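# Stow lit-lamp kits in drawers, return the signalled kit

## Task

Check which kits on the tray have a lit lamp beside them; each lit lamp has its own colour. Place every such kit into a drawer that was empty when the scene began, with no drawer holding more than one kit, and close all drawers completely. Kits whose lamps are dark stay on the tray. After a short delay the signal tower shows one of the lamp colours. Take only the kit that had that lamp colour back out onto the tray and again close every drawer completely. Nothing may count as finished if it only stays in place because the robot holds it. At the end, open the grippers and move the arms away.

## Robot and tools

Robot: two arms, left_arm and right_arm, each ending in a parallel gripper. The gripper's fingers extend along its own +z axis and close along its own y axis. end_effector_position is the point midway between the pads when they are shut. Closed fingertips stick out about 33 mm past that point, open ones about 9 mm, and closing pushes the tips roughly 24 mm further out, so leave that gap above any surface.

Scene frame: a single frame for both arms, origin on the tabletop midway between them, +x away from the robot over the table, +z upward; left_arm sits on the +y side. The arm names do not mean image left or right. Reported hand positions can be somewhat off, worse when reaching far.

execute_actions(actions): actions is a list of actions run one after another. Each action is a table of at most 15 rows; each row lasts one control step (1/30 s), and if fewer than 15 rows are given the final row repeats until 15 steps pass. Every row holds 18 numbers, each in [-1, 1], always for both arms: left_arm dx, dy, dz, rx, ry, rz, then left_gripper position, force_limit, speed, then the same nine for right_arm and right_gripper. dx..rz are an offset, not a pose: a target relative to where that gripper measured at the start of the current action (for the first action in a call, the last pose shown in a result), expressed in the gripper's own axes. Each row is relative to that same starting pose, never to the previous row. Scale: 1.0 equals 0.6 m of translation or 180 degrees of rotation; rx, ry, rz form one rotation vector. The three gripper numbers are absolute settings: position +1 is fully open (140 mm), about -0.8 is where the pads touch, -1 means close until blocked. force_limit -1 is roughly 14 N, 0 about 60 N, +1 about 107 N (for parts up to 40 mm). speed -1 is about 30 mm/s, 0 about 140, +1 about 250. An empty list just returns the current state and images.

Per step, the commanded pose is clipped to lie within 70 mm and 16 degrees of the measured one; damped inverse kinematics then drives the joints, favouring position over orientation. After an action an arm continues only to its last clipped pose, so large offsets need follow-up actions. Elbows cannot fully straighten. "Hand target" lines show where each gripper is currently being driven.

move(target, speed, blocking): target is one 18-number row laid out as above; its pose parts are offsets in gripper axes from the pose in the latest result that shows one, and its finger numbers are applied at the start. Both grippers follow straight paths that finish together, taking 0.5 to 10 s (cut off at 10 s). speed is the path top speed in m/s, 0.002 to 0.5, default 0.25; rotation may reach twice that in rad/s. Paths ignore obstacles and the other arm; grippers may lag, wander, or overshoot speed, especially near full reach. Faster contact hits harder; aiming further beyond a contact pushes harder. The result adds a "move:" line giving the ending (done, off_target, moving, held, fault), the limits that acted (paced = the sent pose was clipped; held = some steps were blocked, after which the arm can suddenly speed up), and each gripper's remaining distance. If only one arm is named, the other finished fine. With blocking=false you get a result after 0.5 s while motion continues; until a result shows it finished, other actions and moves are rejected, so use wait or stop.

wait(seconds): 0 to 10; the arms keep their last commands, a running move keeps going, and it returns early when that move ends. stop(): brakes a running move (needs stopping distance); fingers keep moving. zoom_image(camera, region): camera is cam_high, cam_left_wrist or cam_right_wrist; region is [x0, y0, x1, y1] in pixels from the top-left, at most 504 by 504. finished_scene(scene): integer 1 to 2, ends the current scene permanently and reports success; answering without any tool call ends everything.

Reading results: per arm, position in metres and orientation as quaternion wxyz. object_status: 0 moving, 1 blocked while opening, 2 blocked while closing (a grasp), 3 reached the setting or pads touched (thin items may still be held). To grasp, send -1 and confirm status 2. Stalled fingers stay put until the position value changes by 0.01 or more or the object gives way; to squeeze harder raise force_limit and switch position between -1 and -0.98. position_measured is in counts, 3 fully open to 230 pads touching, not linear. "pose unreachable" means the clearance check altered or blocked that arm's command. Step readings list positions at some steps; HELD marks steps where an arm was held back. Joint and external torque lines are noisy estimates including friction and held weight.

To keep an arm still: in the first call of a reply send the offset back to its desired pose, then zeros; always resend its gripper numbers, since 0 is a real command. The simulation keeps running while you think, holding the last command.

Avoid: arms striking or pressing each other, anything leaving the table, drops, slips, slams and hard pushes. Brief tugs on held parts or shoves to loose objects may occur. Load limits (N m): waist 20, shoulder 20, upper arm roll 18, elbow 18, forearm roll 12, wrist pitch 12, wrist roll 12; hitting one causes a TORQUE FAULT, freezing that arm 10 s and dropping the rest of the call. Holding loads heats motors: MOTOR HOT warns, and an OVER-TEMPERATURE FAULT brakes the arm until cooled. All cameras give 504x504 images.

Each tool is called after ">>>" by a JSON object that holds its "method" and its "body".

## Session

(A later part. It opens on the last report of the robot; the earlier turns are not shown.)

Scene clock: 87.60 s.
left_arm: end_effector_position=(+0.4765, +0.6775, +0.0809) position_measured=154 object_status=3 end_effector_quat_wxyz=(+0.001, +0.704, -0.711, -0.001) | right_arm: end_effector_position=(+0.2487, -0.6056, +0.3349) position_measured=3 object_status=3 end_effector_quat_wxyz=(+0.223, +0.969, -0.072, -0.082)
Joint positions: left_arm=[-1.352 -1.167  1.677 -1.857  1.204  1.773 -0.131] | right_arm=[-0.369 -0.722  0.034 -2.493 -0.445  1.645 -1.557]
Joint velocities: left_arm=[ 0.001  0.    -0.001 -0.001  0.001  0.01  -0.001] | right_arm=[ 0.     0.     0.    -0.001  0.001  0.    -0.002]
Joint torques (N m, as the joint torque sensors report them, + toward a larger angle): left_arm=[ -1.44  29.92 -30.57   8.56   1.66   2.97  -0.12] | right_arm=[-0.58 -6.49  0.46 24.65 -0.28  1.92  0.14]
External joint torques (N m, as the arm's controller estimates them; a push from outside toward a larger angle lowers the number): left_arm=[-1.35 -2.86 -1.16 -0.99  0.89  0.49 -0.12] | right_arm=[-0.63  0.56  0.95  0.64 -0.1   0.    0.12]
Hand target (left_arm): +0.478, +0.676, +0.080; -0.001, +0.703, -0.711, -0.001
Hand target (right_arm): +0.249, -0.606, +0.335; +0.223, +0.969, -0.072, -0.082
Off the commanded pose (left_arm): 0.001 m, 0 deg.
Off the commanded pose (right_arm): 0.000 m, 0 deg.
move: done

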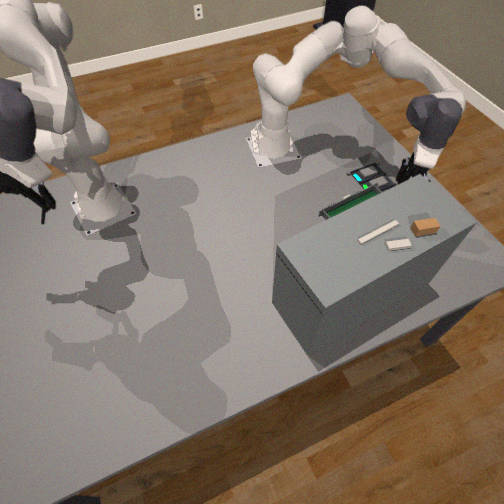

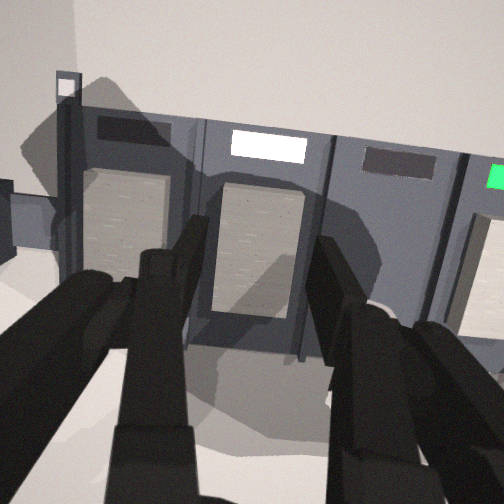

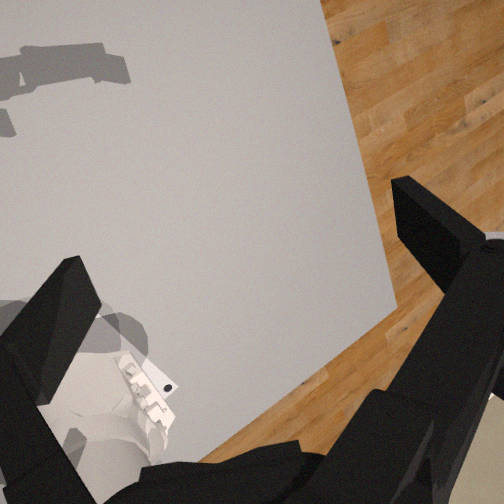

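>>> {"method": "move", "body": {"target": [0,-0.004,0.049,0,0,0,-0.2,0,0,0,0,0,0,0,0,1,0,0], "speed": 0.05}}

>>> {"method": "move", "body": {"target": [0,0,0,0,0,0,-1,0,-0.5,0,0,0,0,0,0,1,0,0]}}

>>> {"method": "move", "body": {"target": [0,0,-0.4,0,0,0,-1,0,-0.5,0,0,0,0,0,0,1,0,0], "speed": 0.2}}

>>> {"method": "move", "body": {"target": [0.442,-0.097,0,0,0,0.475,-1,0,-0.5,0,0,0,0,0,0,1,0,0], "speed": 0.2}}

Scene clock: 91.20 s.
left_arm: end_effector_position=(+0.4764, +0.6781, +0.0526) position_measured=154 object_status=3 end_effector_quat_wxyz=(+0.004, +0.703, -0.711, -0.002) | right_arm: end_effector_position=(+0.2487, -0.6056, +0.3349) position_measured=3 object_status=3 end_effector_quat_wxyz=(+0.223, +0.969, -0.072, -0.082)
Joint positions: left_arm=[-1.369 -1.191  1.725 -1.857  1.235  1.806 -0.136] | right_arm=[-0.369 -0.722  0.034 -2.493 -0.445  1.645 -1.557]
Joint velocities: left_arm=[-0.001  0.     0.001 -0.001  0.001  0.002 -0.004] | right_arm=[ 0.     0.     0.001 -0.    -0.001  0.    -0.   ]
Joint torques (N m, as the joint torque sensors report them, + toward a larger angle): left_arm=[ -1.92  30.81 -30.56   8.41   2.05   3.53  -0.04] | right_arm=[-0.6  -6.19  0.33 24.32 -0.29  1.94  0.14]
External joint torques (N m, as the arm's controller estimates them; a push from outside toward a larger angle lowers the number): left_arm=[-1.94 -2.73 -1.06 -0.68  1.28  1.05 -0.04] | right_arm=[-0.59  0.85  0.9   0.28 -0.11  0.01  0.12]
Hand target (left_arm): +0.479, +0.677, +0.051; +0.001, +0.703, -0.711, -0.001
Hand target (right_arm): +0.249, -0.606, +0.335; +0.223, +0.969, -0.072, -0.082
Off the commanded pose (left_arm): 0.003 m, 0 deg.
Off the commanded pose (right_arm): 0.000 m, 0 deg.
move: done

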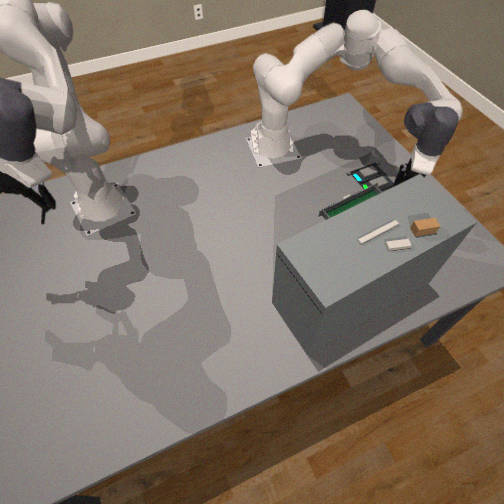

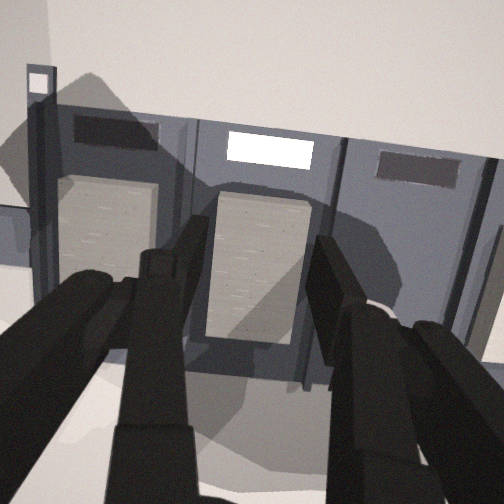

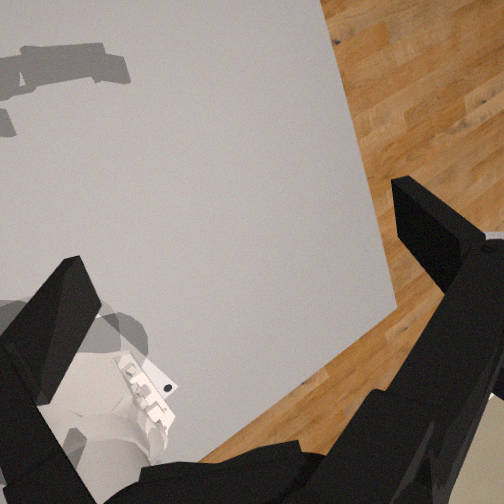

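Scene clock: 91.70 s.
left_arm: end_effector_position=(+0.4767, +0.6781, +0.0529) position_measured=174 object_status=2 end_effector_quat_wxyz=(+0.004, +0.703, -0.711, -0.002) | right_arm: end_effector_position=(+0.2487, -0.6056, +0.3349) position_measured=3 object_status=3 end_effector_quat_wxyz=(+0.223, +0.969, -0.072, -0.082)
Joint positions: left_arm=[-1.369 -1.19   1.724 -1.857  1.235  1.806 -0.136] | right_arm=[-0.369 -0.722  0.034 -2.493 -0.445  1.645 -1.557]
Joint velocities: left_arm=[ 0.     0.    -0.001  0.001  0.001  0.    -0.   ] | right_arm=[-0.    -0.    -0.001 -0.001  0.001 -0.     0.001]
Joint torques (N m, as the joint torque sensors report them, + toward a larger angle): left_arm=[ -0.12  30.29 -31.53   8.99   0.63   2.46   0.12] | right_arm=[-0.66 -6.32  0.52 24.44 -0.34  1.92  0.11]
External joint torques (N m, as the arm's controller estimates them; a push from outside toward a larger angle lowers the number): left_arm=[-0.25 -3.38 -1.92 -0.19 -0.15 -0.03  0.12] | right_arm=[-0.65  0.76  1.08  0.42 -0.16  0.01  0.09]
Hand target (left_arm): +0.476, +0.678, +0.053; +0.004, +0.703, -0.711, -0.002
Hand target (right_arm): +0.249, -0.606, +0.335; +0.223, +0.969, -0.072, -0.082
Off the commanded pose (left_arm): 0.000 m, 0 deg.
Off the commanded pose (right_arm): 0.000 m, 0 deg.
move: done

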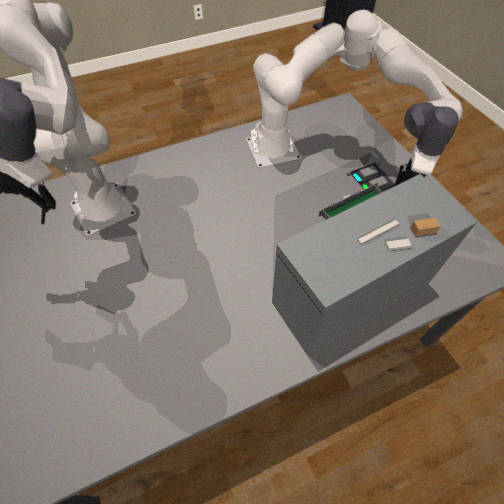

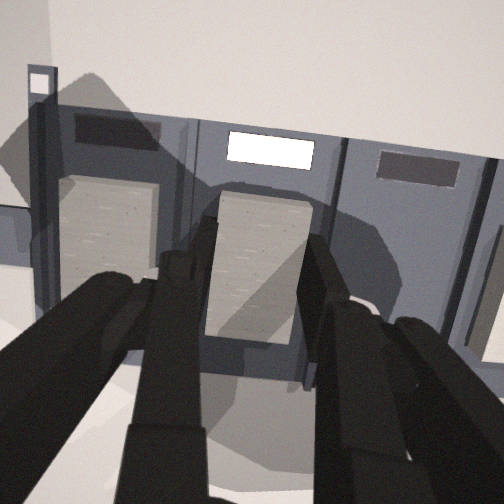

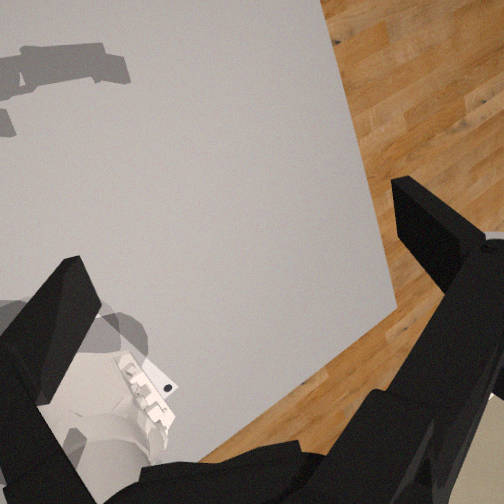

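Scene clock: 93.57 s.
left_arm: end_effector_position=(+0.4775, +0.6824, +0.2933) position_measured=174 object_status=2 end_effector_quat_wxyz=(+0.003, +0.707, -0.707, -0.001) | right_arm: end_effector_position=(+0.2487, -0.6056, +0.3349) position_measured=3 object_status=3 end_effector_quat_wxyz=(+0.223, +0.969, -0.072, -0.082)
Joint positions: left_arm=[-1.389 -0.97   1.435 -1.562  0.964  1.447 -0.023] | right_arm=[-0.369 -0.722  0.034 -2.493 -0.445  1.645 -1.557]
Joint velocities: left_arm=[-0.004 -0.002 -0.     0.002  0.    -0.014  0.013] | right_arm=[ 0.002  0.    -0.001  0.002 -0.001 -0.    -0.001]
Joint torques (N m, as the joint torque sensors report them, + toward a larger angle): left_arm=[ -1.13  27.99 -27.77  13.93  -0.33   2.11   0.35] | right_arm=[-0.52 -6.5   0.52 24.38 -0.31  1.91  0.12]
External joint torques (N m, as the arm's controller estimates them; a push from outside toward a larger angle lowers the number): left_arm=[-0.93 -3.95 -2.07  1.43 -1.11 -0.39  0.35] | right_arm=[-0.54  0.56  1.07  0.32 -0.13 -0.02  0.1 ]
Hand target (left_arm): +0.477, +0.680, +0.294; +0.006, +0.704, -0.710, -0.000
Hand target (right_arm): +0.249, -0.606, +0.335; +0.223, +0.969, -0.072, -0.082
Off the commanded pose (left_arm): 0.004 m, 1 deg.
Off the commanded pose (right_arm): 0.000 m, 0 deg.
move: off_target (left_arm)

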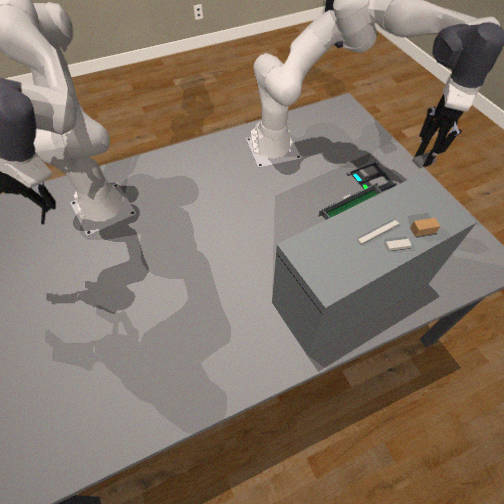

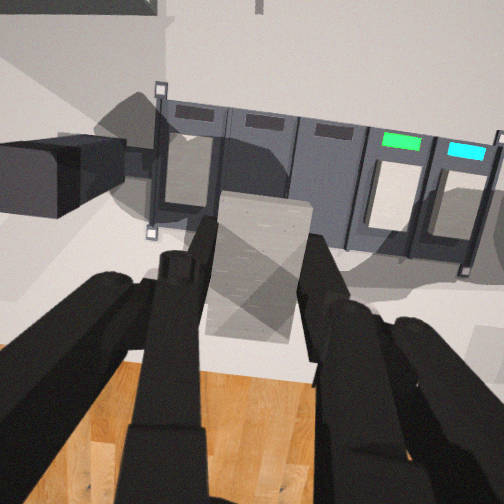

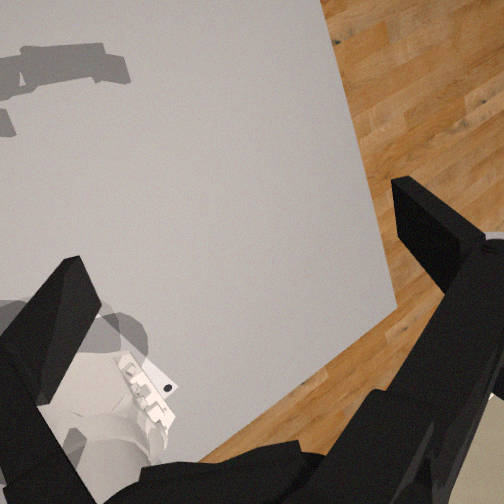

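Scene clock: 98.07 s.
left_arm: end_effector_position=(+0.5343, +0.4162, +0.2984) position_measured=174 object_status=2 end_effector_quat_wxyz=(+0.001, -0.048, +0.999, -0.006) | right_arm: end_effector_position=(+0.2487, -0.6056, +0.3349) position_measured=3 object_status=3 end_effector_quat_wxyz=(+0.223, +0.969, -0.072, -0.082)
Joint positions: left_arm=[-1.79  -1.154  1.25  -1.662  1.103  1.326  0.901] | right_arm=[-0.369 -0.722  0.034 -2.493 -0.445  1.645 -1.557]
Joint velocities: left_arm=[ 0.001 -0.001  0.001  0.001  0.001  0.001  0.028] | right_arm=[-0.     0.    -0.001  0.    -0.001  0.001  0.001]
Joint torques (N m, as the joint torque sensors report them, + toward a larger angle): left_arm=[ -1.02  29.73 -30.44   9.96   1.21   2.26   0.31] | right_arm=[-0.54 -6.4   0.42 24.42 -0.29  1.91  0.1 ]
External joint torques (N m, as the arm's controller estimates them; a push from outside toward a larger angle lowers the number): left_arm=[-1.17 -1.73 -2.8   1.35  0.45 -0.2   0.31] | right_arm=[-0.53  0.73  1.    0.33 -0.11 -0.02  0.08]
Hand target (left_arm): +0.535, +0.417, +0.299; +0.002, -0.042, +0.999, -0.004
Hand target (right_arm): +0.249, -0.606, +0.335; +0.223, +0.969, -0.072, -0.082
Off the commanded pose (left_arm): 0.005 m, 1 deg.
Off the commanded pose (right_arm): 0.000 m, 0 deg.
move: off_target (left_arm)

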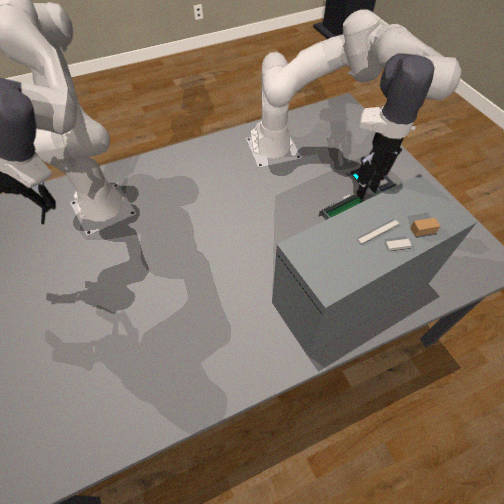

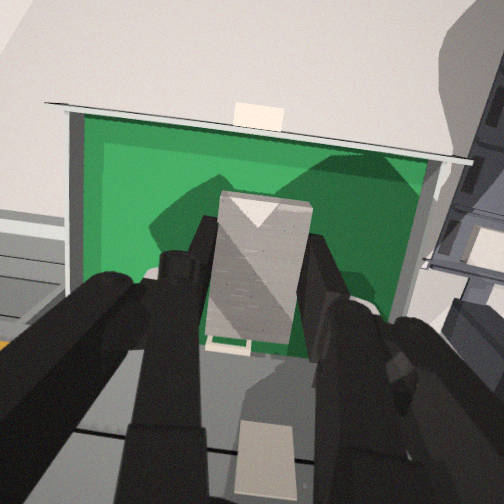

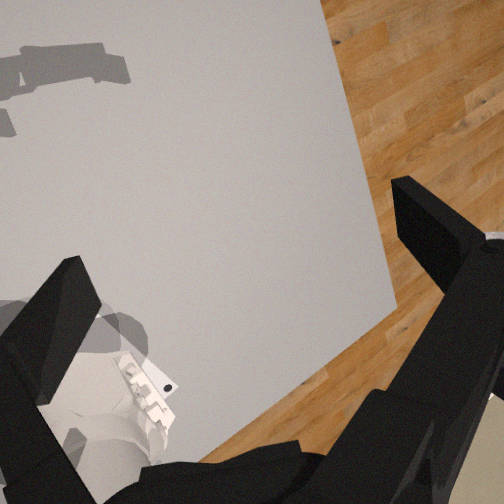

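>>> {"method": "move", "body": {"target": [0,-0.006,0.105,0,0,0,-1,0,-0.5,0,0,0,0,0,0,1,0,0], "speed": 0.07}}

>>> {"method": "move", "body": {"target": [-0.004,0,0.021,0,0,0,-1,0,-0.5,0,0,0,0,0,0,1,0,0], "speed": 0.025}}

Scene clock: 100.57 s.
left_arm: end_effector_position=(+0.5337, +0.4106, +0.2359) position_measured=174 object_status=2 end_effector_quat_wxyz=(-0.001, -0.043, +0.999, -0.005) | right_arm: end_effector_position=(+0.2487, -0.6056, +0.3349) position_measured=3 object_status=3 end_effector_quat_wxyz=(+0.223, +0.969, -0.072, -0.082)
Joint positions: left_arm=[-1.76  -1.22   1.317 -1.781  1.16   1.415  0.872] | right_arm=[-0.369 -0.722  0.034 -2.493 -0.445  1.645 -1.557]
Joint velocities: left_arm=[ 0.    -0.    -0.001 -0.001  0.001  0.014 -0.013] | right_arm=[ 0.     0.001  0.002 -0.001  0.001  0.    -0.   ]
Joint torques (N m, as the joint torque sensors report them, + toward a larger angle): left_arm=[  1.97  29.5  -30.4    6.8    1.84   2.97  -0.11] | right_arm=[-0.51 -6.43  0.4  24.43 -0.28  1.94  0.1 ]
External joint torques (N m, as the arm's controller estimates them; a push from outside toward a larger angle lowers the number): left_arm=[ 2.1  -1.64 -1.04 -1.23  1.08  0.5  -0.11] | right_arm=[-0.56  0.56  0.87  0.45 -0.11  0.01  0.08]
Hand target (left_arm): +0.535, +0.412, +0.235; +0.002, -0.048, +0.999, -0.005
Hand target (right_arm): +0.249, -0.606, +0.335; +0.223, +0.969, -0.072, -0.082
Off the commanded pose (left_arm): 0.002 m, 1 deg.
Off the commanded pose (right_arm): 0.000 m, 0 deg.
move: done

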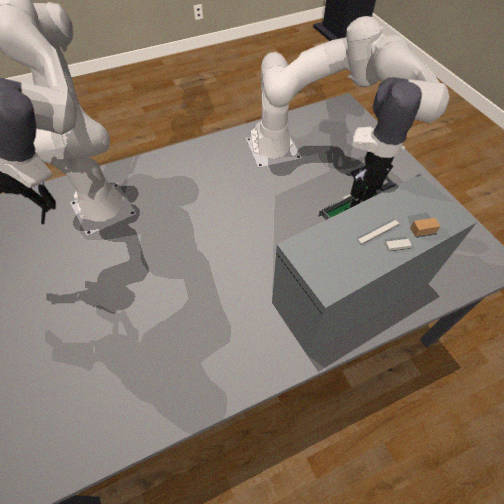

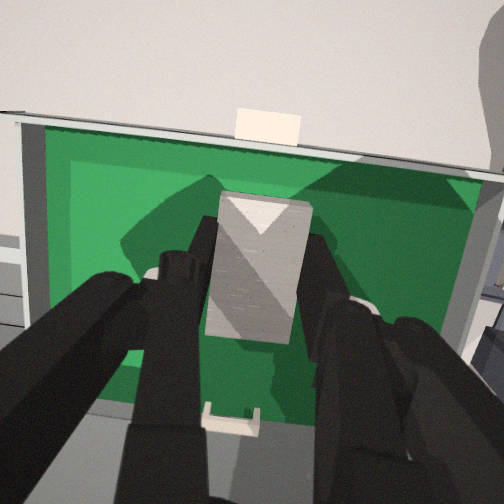

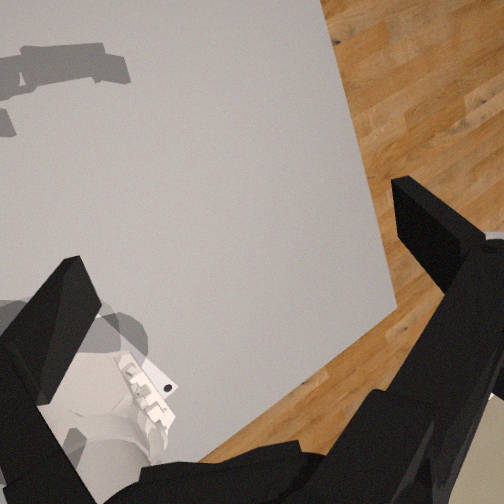

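Scene clock: 101.33 s.
left_arm: end_effector_position=(+0.5347, +0.4110, +0.2241) position_measured=174 object_status=2 end_effector_quat_wxyz=(-0.004, -0.043, +0.999, -0.005) | right_arm: end_effector_position=(+0.2487, -0.6056, +0.3349) position_measured=3 object_status=3 end_effector_quat_wxyz=(+0.223, +0.969, -0.072, -0.082)
Joint positions: left_arm=[-1.76  -1.229  1.335 -1.79   1.169  1.429  0.872] | right_arm=[-0.369 -0.722  0.034 -2.493 -0.445  1.645 -1.557]
Joint velocities: left_arm=[ 0.001 -0.001  0.001 -0.     0.     0.01   0.   ] | right_arm=[ 0.001  0.001  0.003 -0.001 -0.001  0.001 -0.   ]
Joint torques (N m, as the joint torque sensors report them, + toward a larger angle): left_arm=[  0.03  28.   -30.18   5.98   1.64   2.82   0.06] | right_arm=[-0.38 -6.53  0.48 24.31 -0.28  1.94  0.12]
External joint torques (N m, as the arm's controller estimates them; a push from outside toward a larger angle lowers the number): left_arm=[-0.03 -3.2  -0.71 -1.95  0.9   0.39  0.06] | right_arm=[-0.45  0.53  0.92  0.28 -0.11  0.01  0.1 ]
Hand target (left_arm): +0.536, +0.411, +0.223; -0.001, -0.043, +0.999, -0.005
Hand target (right_arm): +0.249, -0.606, +0.335; +0.223, +0.969, -0.072, -0.082
Off the commanded pose (left_arm): 0.002 m, 0 deg.
Off the commanded pose (right_arm): 0.000 m, 0 deg.
move: done

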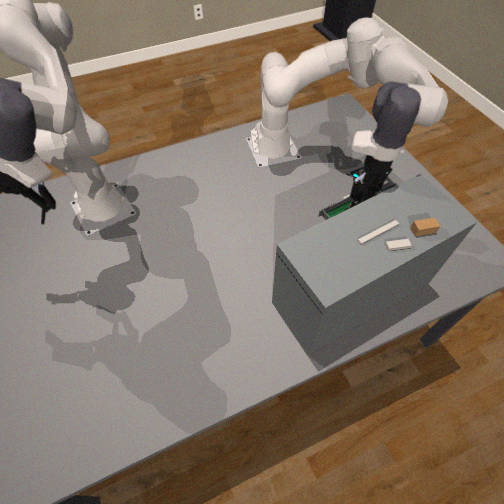

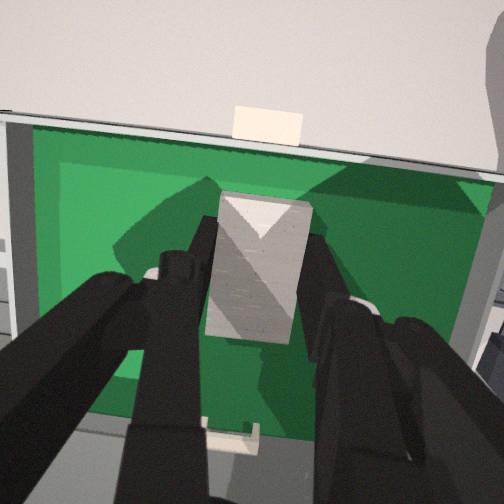

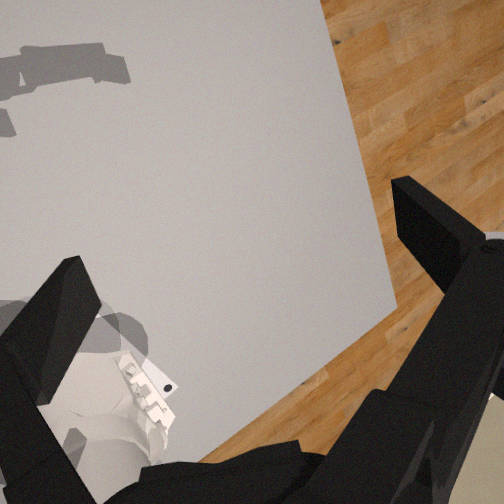

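>>> {"method": "move", "body": {"target": [0,0,0.004,0,0,0,-0.2,0,-0.5,0,0,0,0,0,0,1,0,0], "speed": 0.02}}

>>> {"method": "move", "body": {"target": [0.015,0,-0.115,0,0,0,-0.2,0,0,0,0,0,0,0,0,1,0,0], "speed": 0.15}}

>>> {"method": "move", "body": {"target": [0.16,0.004,0.04,0,-0.25,0,-0.2,0,0,0,0,0,0,0,0,1,0,0]}}

>>> {"method": "move", "body": {"target": [0.078,-0.004,0.096,0.01,0,0,-0.2,0,0,0,0,0,0,0,0,1,0,0], "speed": 0.12}}

Scene clock: 104.77 s.
left_arm: end_effector_position=(+0.5347, +0.4106, +0.2233) position_measured=154 object_status=3 end_effector_quat_wxyz=(-0.004, -0.043, +0.999, -0.005) | right_arm: end_effector_position=(+0.2487, -0.6056, +0.3349) position_measured=3 object_status=3 end_effector_quat_wxyz=(+0.223, +0.969, -0.072, -0.082)
Joint positions: left_arm=[-1.76  -1.229  1.337 -1.791  1.169  1.431  0.872] | right_arm=[-0.369 -0.722  0.034 -2.493 -0.445  1.645 -1.557]
Joint velocities: left_arm=[-0.001  0.     0.     0.    -0.001  0.001  0.001] | right_arm=[ 0.001  0.001 -0.001  0.     0.    -0.001 -0.002]
Joint torques (N m, as the joint torque sensors report them, + toward a larger angle): left_arm=[  1.79  27.36 -30.13   6.17   1.     2.69   0.08] | right_arm=[-0.4  -6.55  0.28 24.31 -0.28  1.94  0.11]
External joint torques (N m, as the arm's controller estimates them; a push from outside toward a larger angle lowers the number): left_arm=[ 2.01 -3.97 -0.48 -1.7   0.26  0.22  0.08] | right_arm=[-0.43  0.47  0.8   0.3  -0.1   0.02  0.09]
Hand target (left_arm): +0.535, +0.411, +0.222; -0.004, -0.043, +0.999, -0.005
Hand target (right_arm): +0.249, -0.606, +0.335; +0.223, +0.969, -0.072, -0.082
Off the commanded pose (left_arm): 0.002 m, 0 deg.
Off the commanded pose (right_arm): 0.000 m, 0 deg.
move: done

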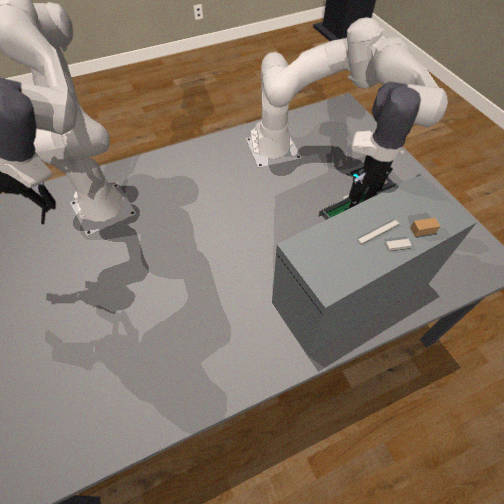

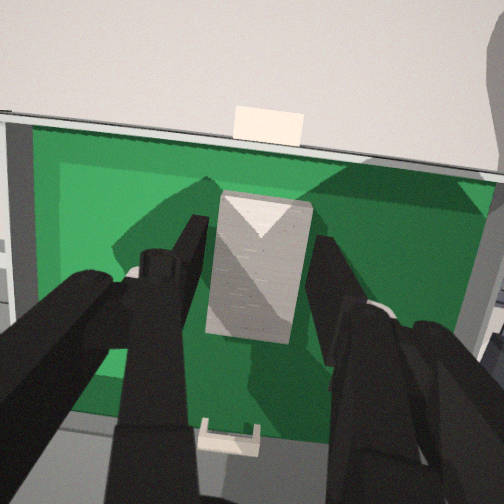

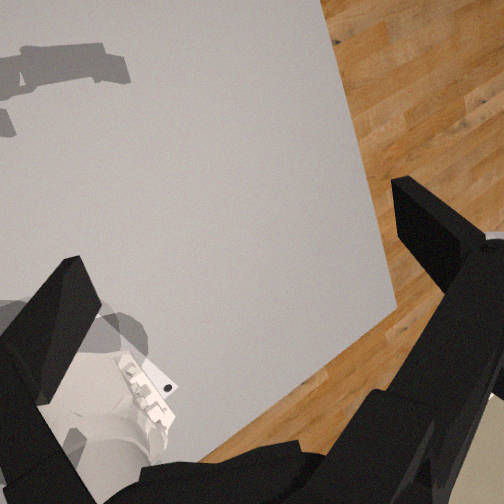

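Scene clock: 105.77 s.
left_arm: end_effector_position=(+0.5274, +0.4124, +0.2922) position_measured=154 object_status=3 end_effector_quat_wxyz=(-0.001, -0.047, +0.999, -0.006) | right_arm: end_effector_position=(+0.2487, -0.6056, +0.3349) position_measured=3 object_status=3 end_effector_quat_wxyz=(+0.223, +0.969, -0.072, -0.082)
Joint positions: left_arm=[-1.771 -1.155  1.251 -1.698  1.094  1.339  0.889] | right_arm=[-0.369 -0.722  0.034 -2.493 -0.445  1.645 -1.557]
Joint velocities: left_arm=[-0.003 -0.002 -0.001  0.001  0.    -0.014  0.008] | right_arm=[-0.     0.001 -0.    -0.    -0.001  0.    -0.002]
Joint torques (N m, as the joint torque sensors report them, + toward a larger angle): left_arm=[ -0.84  29.21 -29.6   10.76  -0.52   2.02   0.24] | right_arm=[-0.5  -6.32  0.47 24.43 -0.29  1.94  0.13]
External joint torques (N m, as the arm's controller estimates them; a push from outside toward a larger angle lowers the number): left_arm=[-0.68 -1.65 -1.64  2.03 -1.26 -0.45  0.25] | right_arm=[-0.51  0.71  1.    0.42 -0.11  0.02  0.11]
Hand target (left_arm): +0.526, +0.411, +0.293; -0.004, -0.043, +0.999, -0.006
Hand target (right_arm): +0.249, -0.606, +0.335; +0.223, +0.969, -0.072, -0.082
Off the commanded pose (left_arm): 0.002 m, 1 deg.
Off the commanded pose (right_arm): 0.000 m, 0 deg.
move: done

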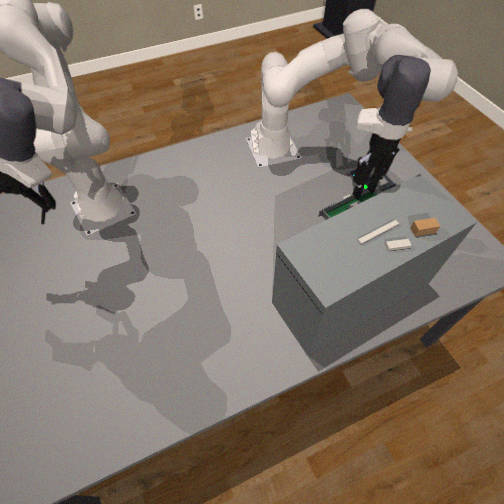

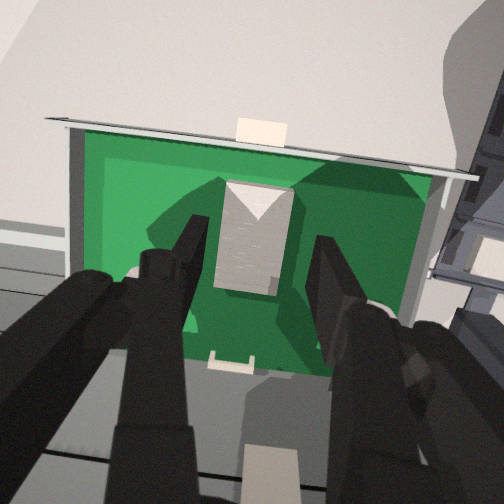

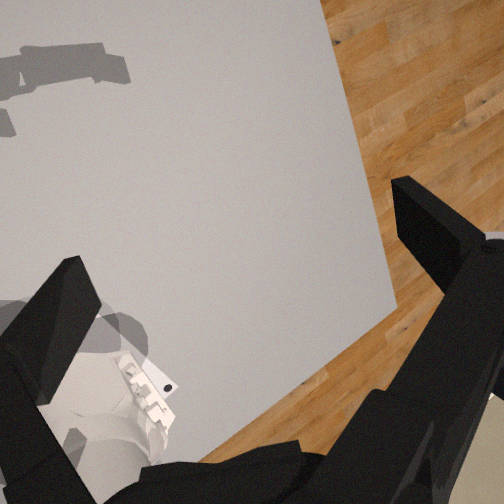

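Scene clock: 107.97 s.
left_arm: end_effector_position=(+0.4320, +0.4137, +0.2662) position_measured=154 object_status=3 end_effector_quat_wxyz=(+0.377, -0.047, +0.925, +0.015) | right_arm: end_effector_position=(+0.2487, -0.6056, +0.3349) position_measured=3 object_status=3 end_effector_quat_wxyz=(+0.223, +0.969, -0.072, -0.082)
Joint positions: left_arm=[-0.973 -1.677  1.1   -2.856  1.762  1.812  0.621] | right_arm=[-0.369 -0.722  0.034 -2.493 -0.445  1.645 -1.557]
Joint velocities: left_arm=[-0.001 -0.008  0.003 -0.001  0.013  0.    -0.016] | right_arm=[-0.001 -0.001 -0.    -0.001 -0.     0.001  0.001]
Joint torques (N m, as the joint torque sensors report them, + toward a larger angle): left_arm=[  2.18  11.11 -19.46   7.03   2.56   3.27  -0.1 ] | right_arm=[-0.64 -6.65  0.21 24.37 -0.29  1.93  0.11]
External joint torques (N m, as the arm's controller estimates them; a push from outside toward a larger angle lowers the number): left_arm=[ 2.13 -2.97  0.02 -1.16  0.95  0.51 -0.08] | right_arm=[-0.7   0.46  0.69  0.34 -0.11  0.    0.09]
Hand target (left_arm): +0.432, +0.413, +0.267; +0.379, -0.050, +0.924, +0.013
Hand target (right_arm): +0.249, -0.606, +0.335; +0.223, +0.969, -0.072, -0.082
Off the commanded pose (left_arm): 0.008 m, 1 deg.
Off the commanded pose (right_arm): 0.000 m, 0 deg.
move: off_target (left_arm)

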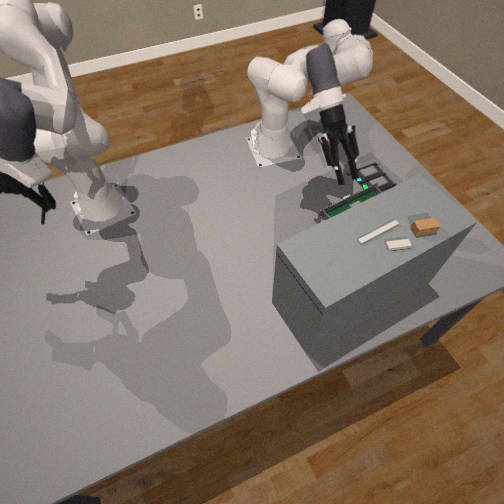

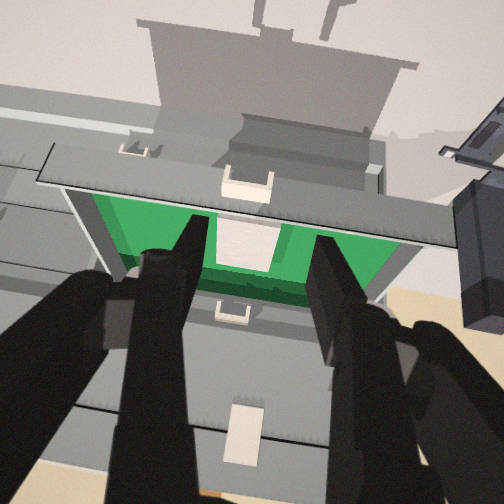

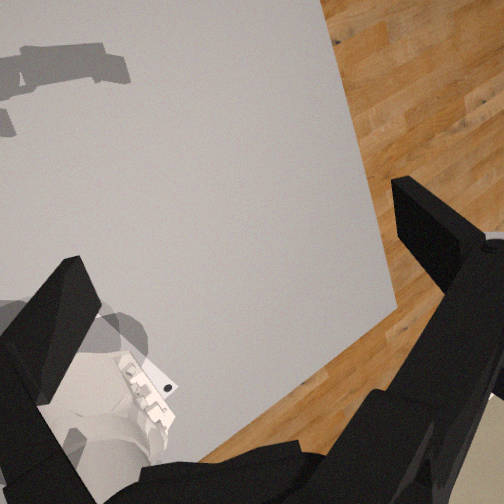

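Scene clock: 109.13 s.
left_arm: end_effector_position=(+0.4379, +0.4129, +0.1883) position_measured=154 object_status=3 end_effector_quat_wxyz=(+0.373, -0.043, +0.927, +0.003) | right_arm: end_effector_position=(+0.2487, -0.6056, +0.3349) position_measured=3 object_status=3 end_effector_quat_wxyz=(+0.223, +0.969, -0.072, -0.082)
Joint positions: left_arm=[-0.897 -1.696  1.399 -2.905  2.016  1.913  0.627] | right_arm=[-0.369 -0.722  0.034 -2.493 -0.445  1.645 -1.557]
Joint velocities: left_arm=[0.001 0.001 0.001 0.    0.009 0.013 0.004] | right_arm=[ 0.001 -0.001  0.001 -0.001 -0.001  0.     0.001]
Joint torques (N m, as the joint torque sensors report them, + toward a larger angle): left_arm=[  1.37  10.55 -19.79   0.44   2.38   3.42   0.27] | right_arm=[-0.49 -6.62  0.5  24.4  -0.27  1.91  0.12]
External joint torques (N m, as the arm's controller estimates them; a push from outside toward a larger angle lowers the number): left_arm=[ 1.39 -2.28  0.28 -1.65  0.95  0.61  0.29] | right_arm=[-0.55  0.58  0.98  0.28 -0.09 -0.02  0.1 ]
Hand target (left_arm): +0.438, +0.412, +0.189; +0.376, -0.040, +0.926, +0.003
Hand target (right_arm): +0.249, -0.606, +0.335; +0.223, +0.969, -0.072, -0.082
Off the commanded pose (left_arm): 0.004 m, 1 deg.
Off the commanded pose (right_arm): 0.000 m, 0 deg.
move: off_target (left_arm)

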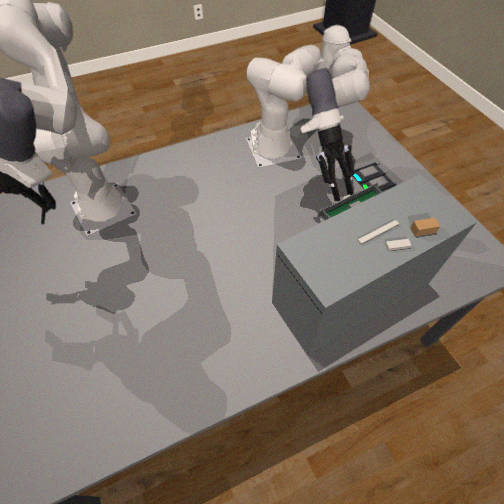

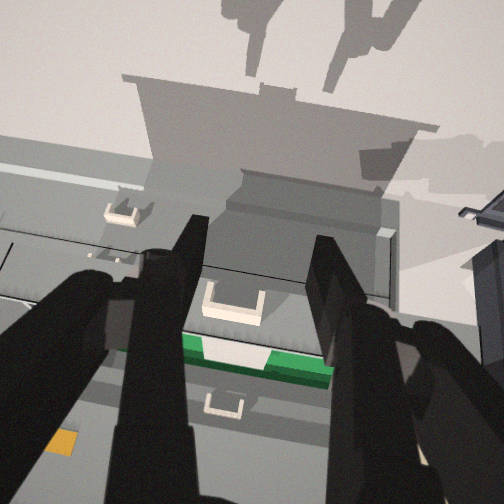

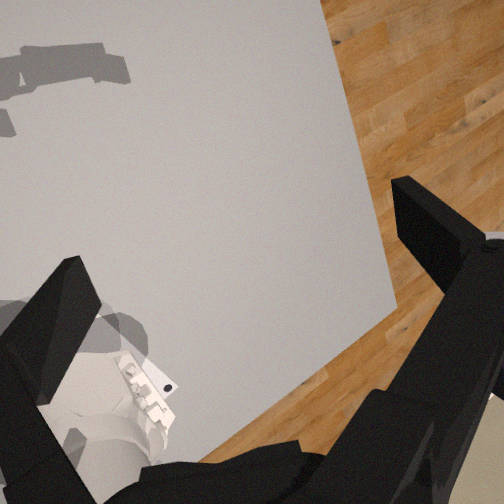

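>>> {"method": "move", "body": {"target": [-0.207,-0.012,0.175,0,0,0,-0.2,0,0,0,0,0,0,0,0,1,0,0], "speed": 0.07}}

>>> {"method": "move", "body": {"target": [0.04,0,-0.04,0,0,0,-0.2,0,0,0,0,0,0,0,0,1,0,0], "speed": 0.1}}

Scene clock: 114.13 s.
left_arm: end_effector_position=(+0.5971, +0.4148, +0.1998) position_measured=154 object_status=3 end_effector_quat_wxyz=(+0.372, -0.050, +0.927, -0.000) | right_arm: end_effector_position=(+0.2487, -0.6056, +0.3349) position_measured=3 object_status=3 end_effector_quat_wxyz=(+0.223, +0.969, -0.072, -0.082)
Joint positions: left_arm=[-1.4   -1.647  1.403 -2.416  2.083  1.899  0.605] | right_arm=[-0.369 -0.722  0.034 -2.493 -0.445  1.645 -1.557]
Joint velocities: left_arm=[-0.004 -0.002 -0.001  0.    -0.001 -0.005  0.001] | right_arm=[-0.001 -0.001  0.002 -0.     0.001 -0.     0.001]
Joint torques (N m, as the joint torque sensors report them, + toward a larger angle): left_arm=[ -4.16  19.98 -29.21   5.06   3.01   4.18   0.54] | right_arm=[-0.33 -6.3   0.35 24.37 -0.31  1.92  0.11]
External joint torques (N m, as the arm's controller estimates them; a push from outside toward a larger angle lowers the number): left_arm=[-4.08 -1.37 -0.33  4.55  1.56  1.36  0.56] | right_arm=[-0.35  0.84  0.85  0.34 -0.13  0.    0.09]
Hand target (left_arm): +0.601, +0.414, +0.201; +0.376, -0.044, +0.926, +0.001
Hand target (right_arm): +0.249, -0.606, +0.335; +0.223, +0.969, -0.072, -0.082
Off the commanded pose (left_arm): 0.006 m, 1 deg.
Off the commanded pose (right_arm): 0.000 m, 0 deg.
move: off_target (left_arm)

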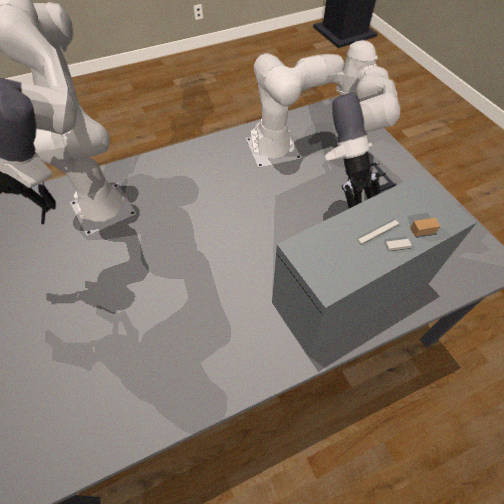

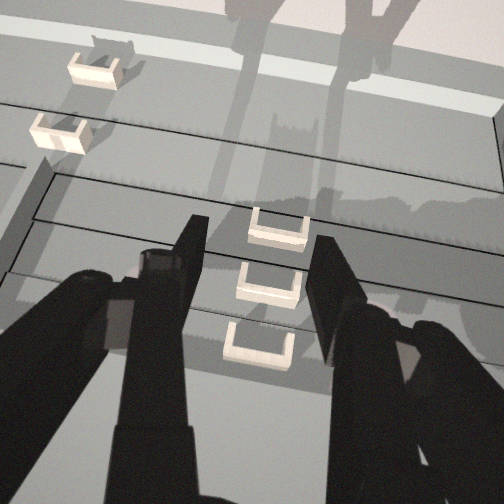

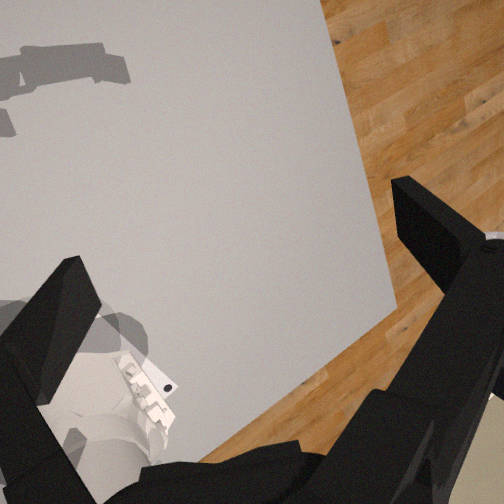

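Scene clock: 114.93 s.
left_arm: end_effector_position=(+0.5649, +0.4127, +0.2007) position_measured=154 object_status=3 end_effector_quat_wxyz=(+0.373, -0.046, +0.927, +0.002) | right_arm: end_effector_position=(+0.2487, -0.6056, +0.3349) position_measured=3 object_status=3 end_effector_quat_wxyz=(+0.223, +0.969, -0.072, -0.082)
Joint positions: left_arm=[-1.315 -1.649  1.395 -2.519  2.072  1.891  0.595] | right_arm=[-0.369 -0.722  0.034 -2.493 -0.445  1.645 -1.557]
Joint velocities: left_arm=[ 0.004  0.    -0.    -0.004 -0.002 -0.001 -0.006] | right_arm=[-0.     0.001 -0.     0.001 -0.    -0.     0.001]
Joint torques (N m, as the joint torque sensors report them, + toward a larger angle): left_arm=[  2.58  16.11 -29.5   -0.36   0.29   2.24  -0.02] | right_arm=[-0.45 -6.35  0.39 24.52 -0.3   1.89  0.14]
External joint torques (N m, as the arm's controller estimates them; a push from outside toward a larger angle lowers the number): left_arm=[ 2.49 -3.15 -2.1  -1.58 -1.2  -0.54  0.  ] | right_arm=[-0.4   0.7   1.01  0.49 -0.11 -0.03  0.12]
Hand target (left_arm): +0.563, +0.413, +0.200; +0.372, -0.050, +0.927, +0.000
Hand target (right_arm): +0.249, -0.606, +0.335; +0.223, +0.969, -0.072, -0.082
Off the commanded pose (left_arm): 0.002 m, 1 deg.
Off the commanded pose (right_arm): 0.000 m, 0 deg.
move: done

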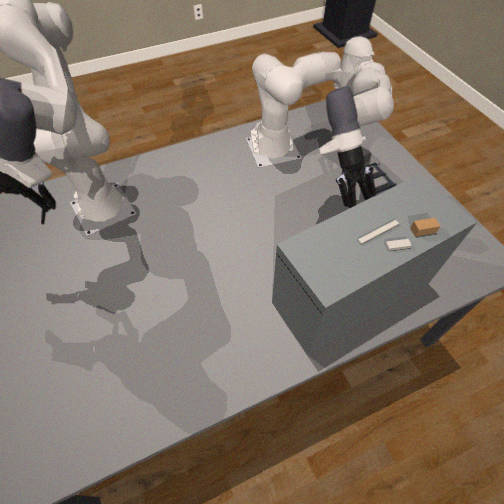

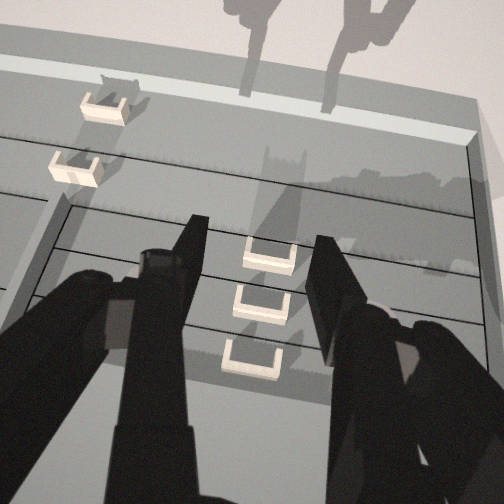

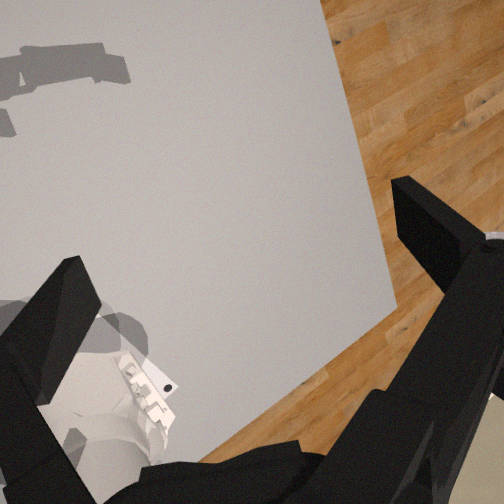

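>>> {"method": "move", "body": {"target": [0.065,-0.2,0.087,0,0,0,-0.2,0,0,0,0,0,0,0,0,1,0,0], "speed": 0.12}}

Scene clock: 118.20 s.
left_arm: end_effector_position=(+0.5816, +0.2882, +0.1440) position_measured=154 object_status=3 end_effector_quat_wxyz=(+0.376, -0.041, +0.926, +0.000) | right_arm: end_effector_position=(+0.2487, -0.6056, +0.3349) position_measured=3 object_status=3 end_effector_quat_wxyz=(+0.223, +0.969, -0.072, -0.082)
Joint positions: left_arm=[-1.627 -1.657  1.514 -2.483  2.287  1.786  0.342] | right_arm=[-0.369 -0.722  0.034 -2.493 -0.445  1.645 -1.557]
Joint velocities: left_arm=[-0.001  0.001 -0.001  0.001  0.003 -0.006 -0.028] | right_arm=[ 0.     0.001 -0.003 -0.002 -0.     0.     0.001]
Joint torques (N m, as the joint torque sensors report them, + toward a larger angle): left_arm=[ -0.94  17.35 -29.23  -0.05   2.67   2.    -0.14] | right_arm=[-0.59 -6.35  0.34 24.39 -0.3   1.92  0.12]
External joint torques (N m, as the arm's controller estimates them; a push from outside toward a larger angle lowers the number): left_arm=[-1.07 -2.78 -0.76  0.83  0.88 -0.41 -0.11] | right_arm=[-0.55  0.68  0.96  0.4  -0.11  0.01  0.1 ]
Hand target (left_arm): +0.583, +0.289, +0.143; +0.377, -0.047, +0.925, +0.000
Hand target (right_arm): +0.249, -0.606, +0.335; +0.223, +0.969, -0.072, -0.082
Off the commanded pose (left_arm): 0.006 m, 1 deg.
Off the commanded pose (right_arm): 0.000 m, 0 deg.
move: off_target (left_arm)

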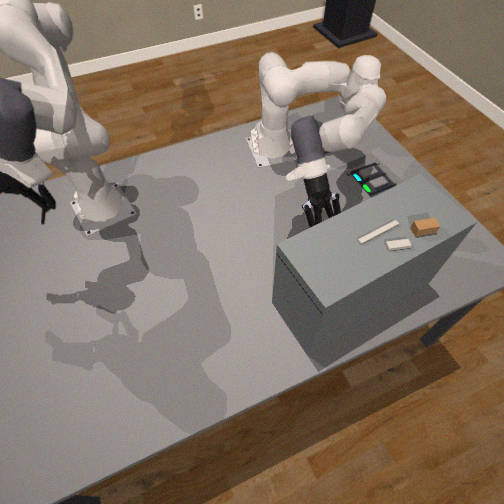

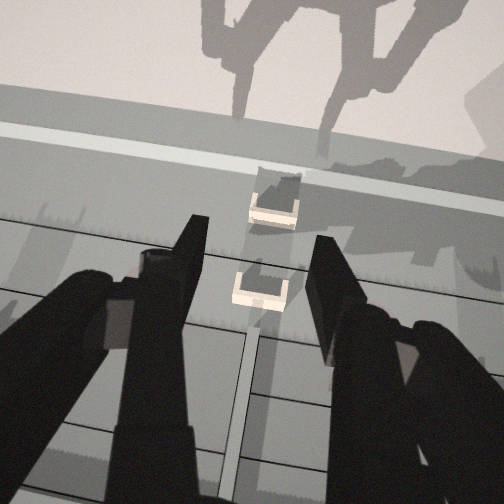

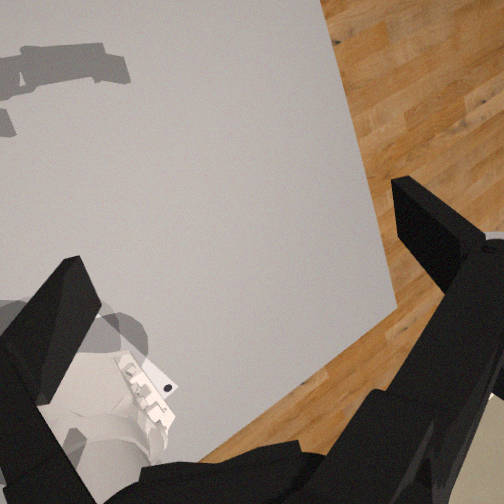

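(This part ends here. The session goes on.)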